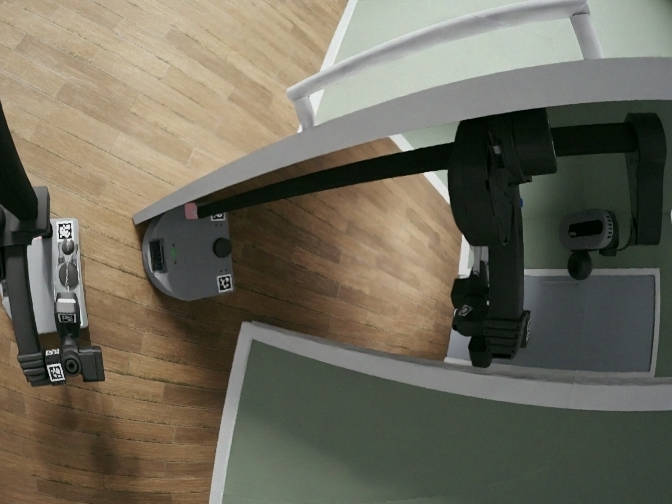

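Emit:
execute_actions(
  actions=[
    {"r1":{"base":{"rotate_rad":-0.1}}},
  ],
  cameras=[],
)

Emit:
execute_actions(
  actions=[
    {"r1":{"base":{"translate_m":0.25}},"r2":{"base":{"translate_m":0.3}}},
  ],
  cameras=["r1_nav_camera"],
)

Scene clock: 497.47 s.
r1.base_odometry: x=+1.163 y=+1.077 heading=+0.501 (m, m, rad; r1's odometry frame)
r1.turned_by_wheels: -0.100 (rad since the last result)
r1.turned_by_imu: -0.101 (rad since the last result)
r1.base_tilt: forward=+0.9 right=-1.5 (deg)
r1.lidar_m: 0.54 0.32 1.75 2.51 2.64 2.34 2.35 1.79 1.59 1.48 0.90 0.78
r1.head_depth_mm: 672 738 838 975 1154 1318 1187 / 2779 2673 2248 1117 1246 1342 1181 / 410 518 2305 1860 1571 1359 1106 / 426 532 2341 1911 1581 1198 1051 / 2901 593 2362 1886 1599 1363 1052 / 710 399 2354 1916 1590 1161 1042 / 2340 311 2181 1909 730 923 621
r1.base_status: done
r1.joint_positions: lift_m=+0.400 arm_m=+0.000 wrist_yaw_rad=+2.998 wrist_pitch_rad=-0.414 wrist_roll_rad=+0.001 gripper_m=+0.000 head_pan_rad=-0.007 head_tilt_rad=-0.692
r1.joint_status: not commanded
r1.motor_effort: left_wheel=+2(5) right_wheel=-2(3) lift_m=+36(37) arm_m=-6(6) wrist_yaw_rad=+2(2) wrist_pitch_rad=+5(6) wrist_roll_rad=+0(0) gripper_m=-2(2) head_pan_rad=+4(4) head_tilt_rad=-6(6) (%)
r1.hand_pose: x=+0.0110 y=+0.0773 z=+0.4132 quat_wxyz=(+0.195, +0.701, +0.095, +0.680) (m; r1's base frame)
r1.wrist_depth_mm: - - - - - - 260 / - - - - - - 284 / - - - - - - 340 / 896 887 890 885 887 821 499 / 726 739 756 - 743 416 482 / 618 635 - 593 636 454 436 / 550 547 - 572 548 500 399
r2.base_odometry: x=-2.253 y=+1.407 heading=-2.728 (m, m, rad; r2's odometry frame)
r2.turned_by_wheels: +0.000 (rad since the last result)
r2.turned_by_imu: +0.000 (rad since the last result)
r2.base_tilt: forward=+1.0 right=-1.7 (deg)
r2.lidar_m: 1.95 0.54 0.27 0.22 0.22 0.24 0.54 1.98 1.57 0.44 0.37 2.53
r2.head_depth_mm: 2395 2703 - - - - 475 / 2487 2755 - - - - 639 / 528 634 - - - - 980 / 2673 2916 2545 - - - 1130 / 2769 3069 2420 1709 1636 - 1117 / 2864 3116 2387 1860 925 - 1115 / 2615 2787 2398 1867 1627 - 1107
r2.base_status: not commanded
r2.joint_positions: lift_m=+0.940 arm_m=+0.002 wrist_yaw_rad=+2.121 wrist_pitch_rad=-0.131 wrist_roll_rad=+0.012 gripper_m=+0.044 head_pan_rad=-3.294 head_tilt_rad=-0.791
r2.joint_status: not commanded
r2.on_its_own: gripper_m is held at +0.043, not at your +0.030, by its stall guard, which is not easing now
r2.motor_effort: left_wheel=+1(0) right_wheel=+0(0) lift_m=+42(42) arm_m=+0(1) wrist_yaw_rad=+0(1) wrist_pitch_rad=+11(10) wrist_roll_rad=-3(3) gripper_m=-19(19) head_pan_rad=-2(3) head_tilt_rad=-3(3) (%)
r2.hand_pose: x=+0.1926 y=-0.0161 z=+1.0210 quat_wxyz=(+0.384, +0.642, -0.306, +0.589) (m; r2's base frame)
r2.wrist_depth_mm: 315 416 654 - - - - / 321 419 531 111 - - - / 322 426 534 159 - - - / 326 426 535 111 119 - - / 324 431 106 112 123 - - / 327 411 111 117 128 - - / 326 476 621 124 139 - -
pictures: none
No camera images: the call's "cameras" was empty. Leave "cameras" out to get every camera's image.

Scene clock: 501.40 s.
r1.base_odometry: x=+1.382 y=+1.197 heading=+0.501 (m, m, rad; r1's odometry frame)
r1.turned_by_wheels: +0.000 (rad since the last result)
r1.turned_by_imu: +0.002 (rad since the last result)
r1.base_tilt: forward=+0.7 right=-1.5 (deg)
r1.lidar_m: 0.60 0.15 1.23 2.43 2.90 2.57 2.59 1.87 1.67 1.03 0.63 0.55
r1.head_depth_mm: 2556 2708 2277 731 801 969 1148 / 2611 2854 2310 1867 1574 1300 1177 / 2651 2789 2322 1865 1576 1362 1177 / 436 564 2359 1864 1565 1189 1061 / 432 612 2331 1891 1586 1178 1069 / 431 2757 2370 1901 1630 - - / 437 728 2379 1976 - - 330
r1.base_status: done
r1.joint_positions: lift_m=+0.400 arm_m=+0.000 wrist_yaw_rad=+2.998 wrist_pitch_rad=-0.414 wrist_roll_rad=+0.001 gripper_m=+0.000 head_pan_rad=-0.007 head_tilt_rad=-0.692
r1.joint_status: not commanded
r1.motor_effort: left_wheel=+1(6) right_wheel=-1(1) lift_m=+36(36) arm_m=-6(6) wrist_yaw_rad=+2(2) wrist_pitch_rad=+5(6) wrist_roll_rad=+0(0) gripper_m=-3(3) head_pan_rad=+5(4) head_tilt_rad=-5(5) (%)
r1.hand_pose: x=+0.0110 y=+0.0773 z=+0.4132 quat_wxyz=(+0.195, +0.701, +0.095, +0.680) (m; r1's base frame)
r1.wrist_depth_mm: - - - - - - 799 / - - - - - - 116 / - - - - - - 120 / 908 895 899 904 890 890 127 / 742 738 767 - 735 695 139 / 629 629 - 594 626 178 414 / 549 553 - 559 547 194 422
r2.base_odometry: x=-2.528 y=+1.287 heading=-2.728 (m, m, rad; r2's odometry frame)
r2.turned_by_wheels: +0.000 (rad since the last result)
r2.turned_by_imu: +0.001 (rad since the last result)
r2.base_tilt: forward=+0.9 right=-1.6 (deg)
r2.lidar_m: 1.75 1.21 0.35 0.25 0.23 0.24 0.32 2.12 0.36 0.36 1.27 2.37
r2.head_depth_mm: - - - - - - 488 / - - - - - - 633 / - 299 - - - - 854 / 298 339 381 - - - 1115 / 336 394 477 662 824 - 1113 / 412 3100 2394 1715 948 - 1116 / 2789 2947 2381 1884 1585 - 1105
r2.base_status: done
r2.joint_positions: lift_m=+0.940 arm_m=+0.002 wrist_yaw_rad=+2.121 wrist_pitch_rad=-0.131 wrist_roll_rad=+0.012 gripper_m=+0.044 head_pan_rad=-3.294 head_tilt_rad=-0.791
r2.joint_status: not commanded
r2.on_its_own: gripper_m is held at +0.043, not at your +0.030, by its stall guard, which is not easing now
r2.motor_effort: left_wheel=+0(3) right_wheel=-1(4) lift_m=+42(42) arm_m=+1(0) wrist_yaw_rad=+0(0) wrist_pitch_rad=+10(10) wrist_roll_rad=-3(3) gripper_m=-20(20) head_pan_rad=-3(2) head_tilt_rad=-3(3) (%)
r2.hand_pose: x=+0.1926 y=-0.0161 z=+1.0210 quat_wxyz=(+0.384, +0.642, -0.306, +0.589) (m; r2's base frame)
r2.wrist_depth_mm: 417 502 - - - - - / 419 512 - - - - - / 409 520 - 159 - - - / 411 546 - 111 119 - - / 407 558 106 112 122 - - / 413 556 111 118 128 - - / 410 622 - 123 138 - -
pictures: r1_nav_camera (sideways: a quarter turn counterclockwise sets it upright)
camera_calibration (this result's frames):
r1_nav_camera: T_world_to_cam=[[0.663556, -0.0597035, 0.745741, -0.929433], [-0.0662891, -0.997582, -0.0208822, 0.0748985], [0.745184, -0.035578, -0.665909, 0.817931], [0, 0, 0, 1]] pos_world=[0.0121865, 0.0483273, 1.23935]
Images, in order (width x height): r1_nav_camera 672x504.

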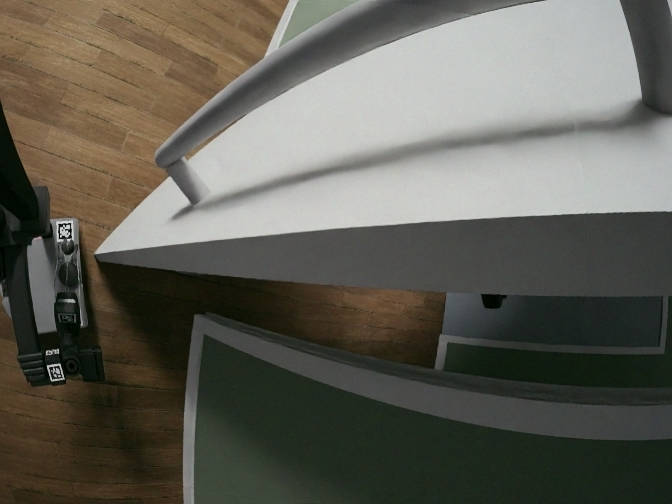

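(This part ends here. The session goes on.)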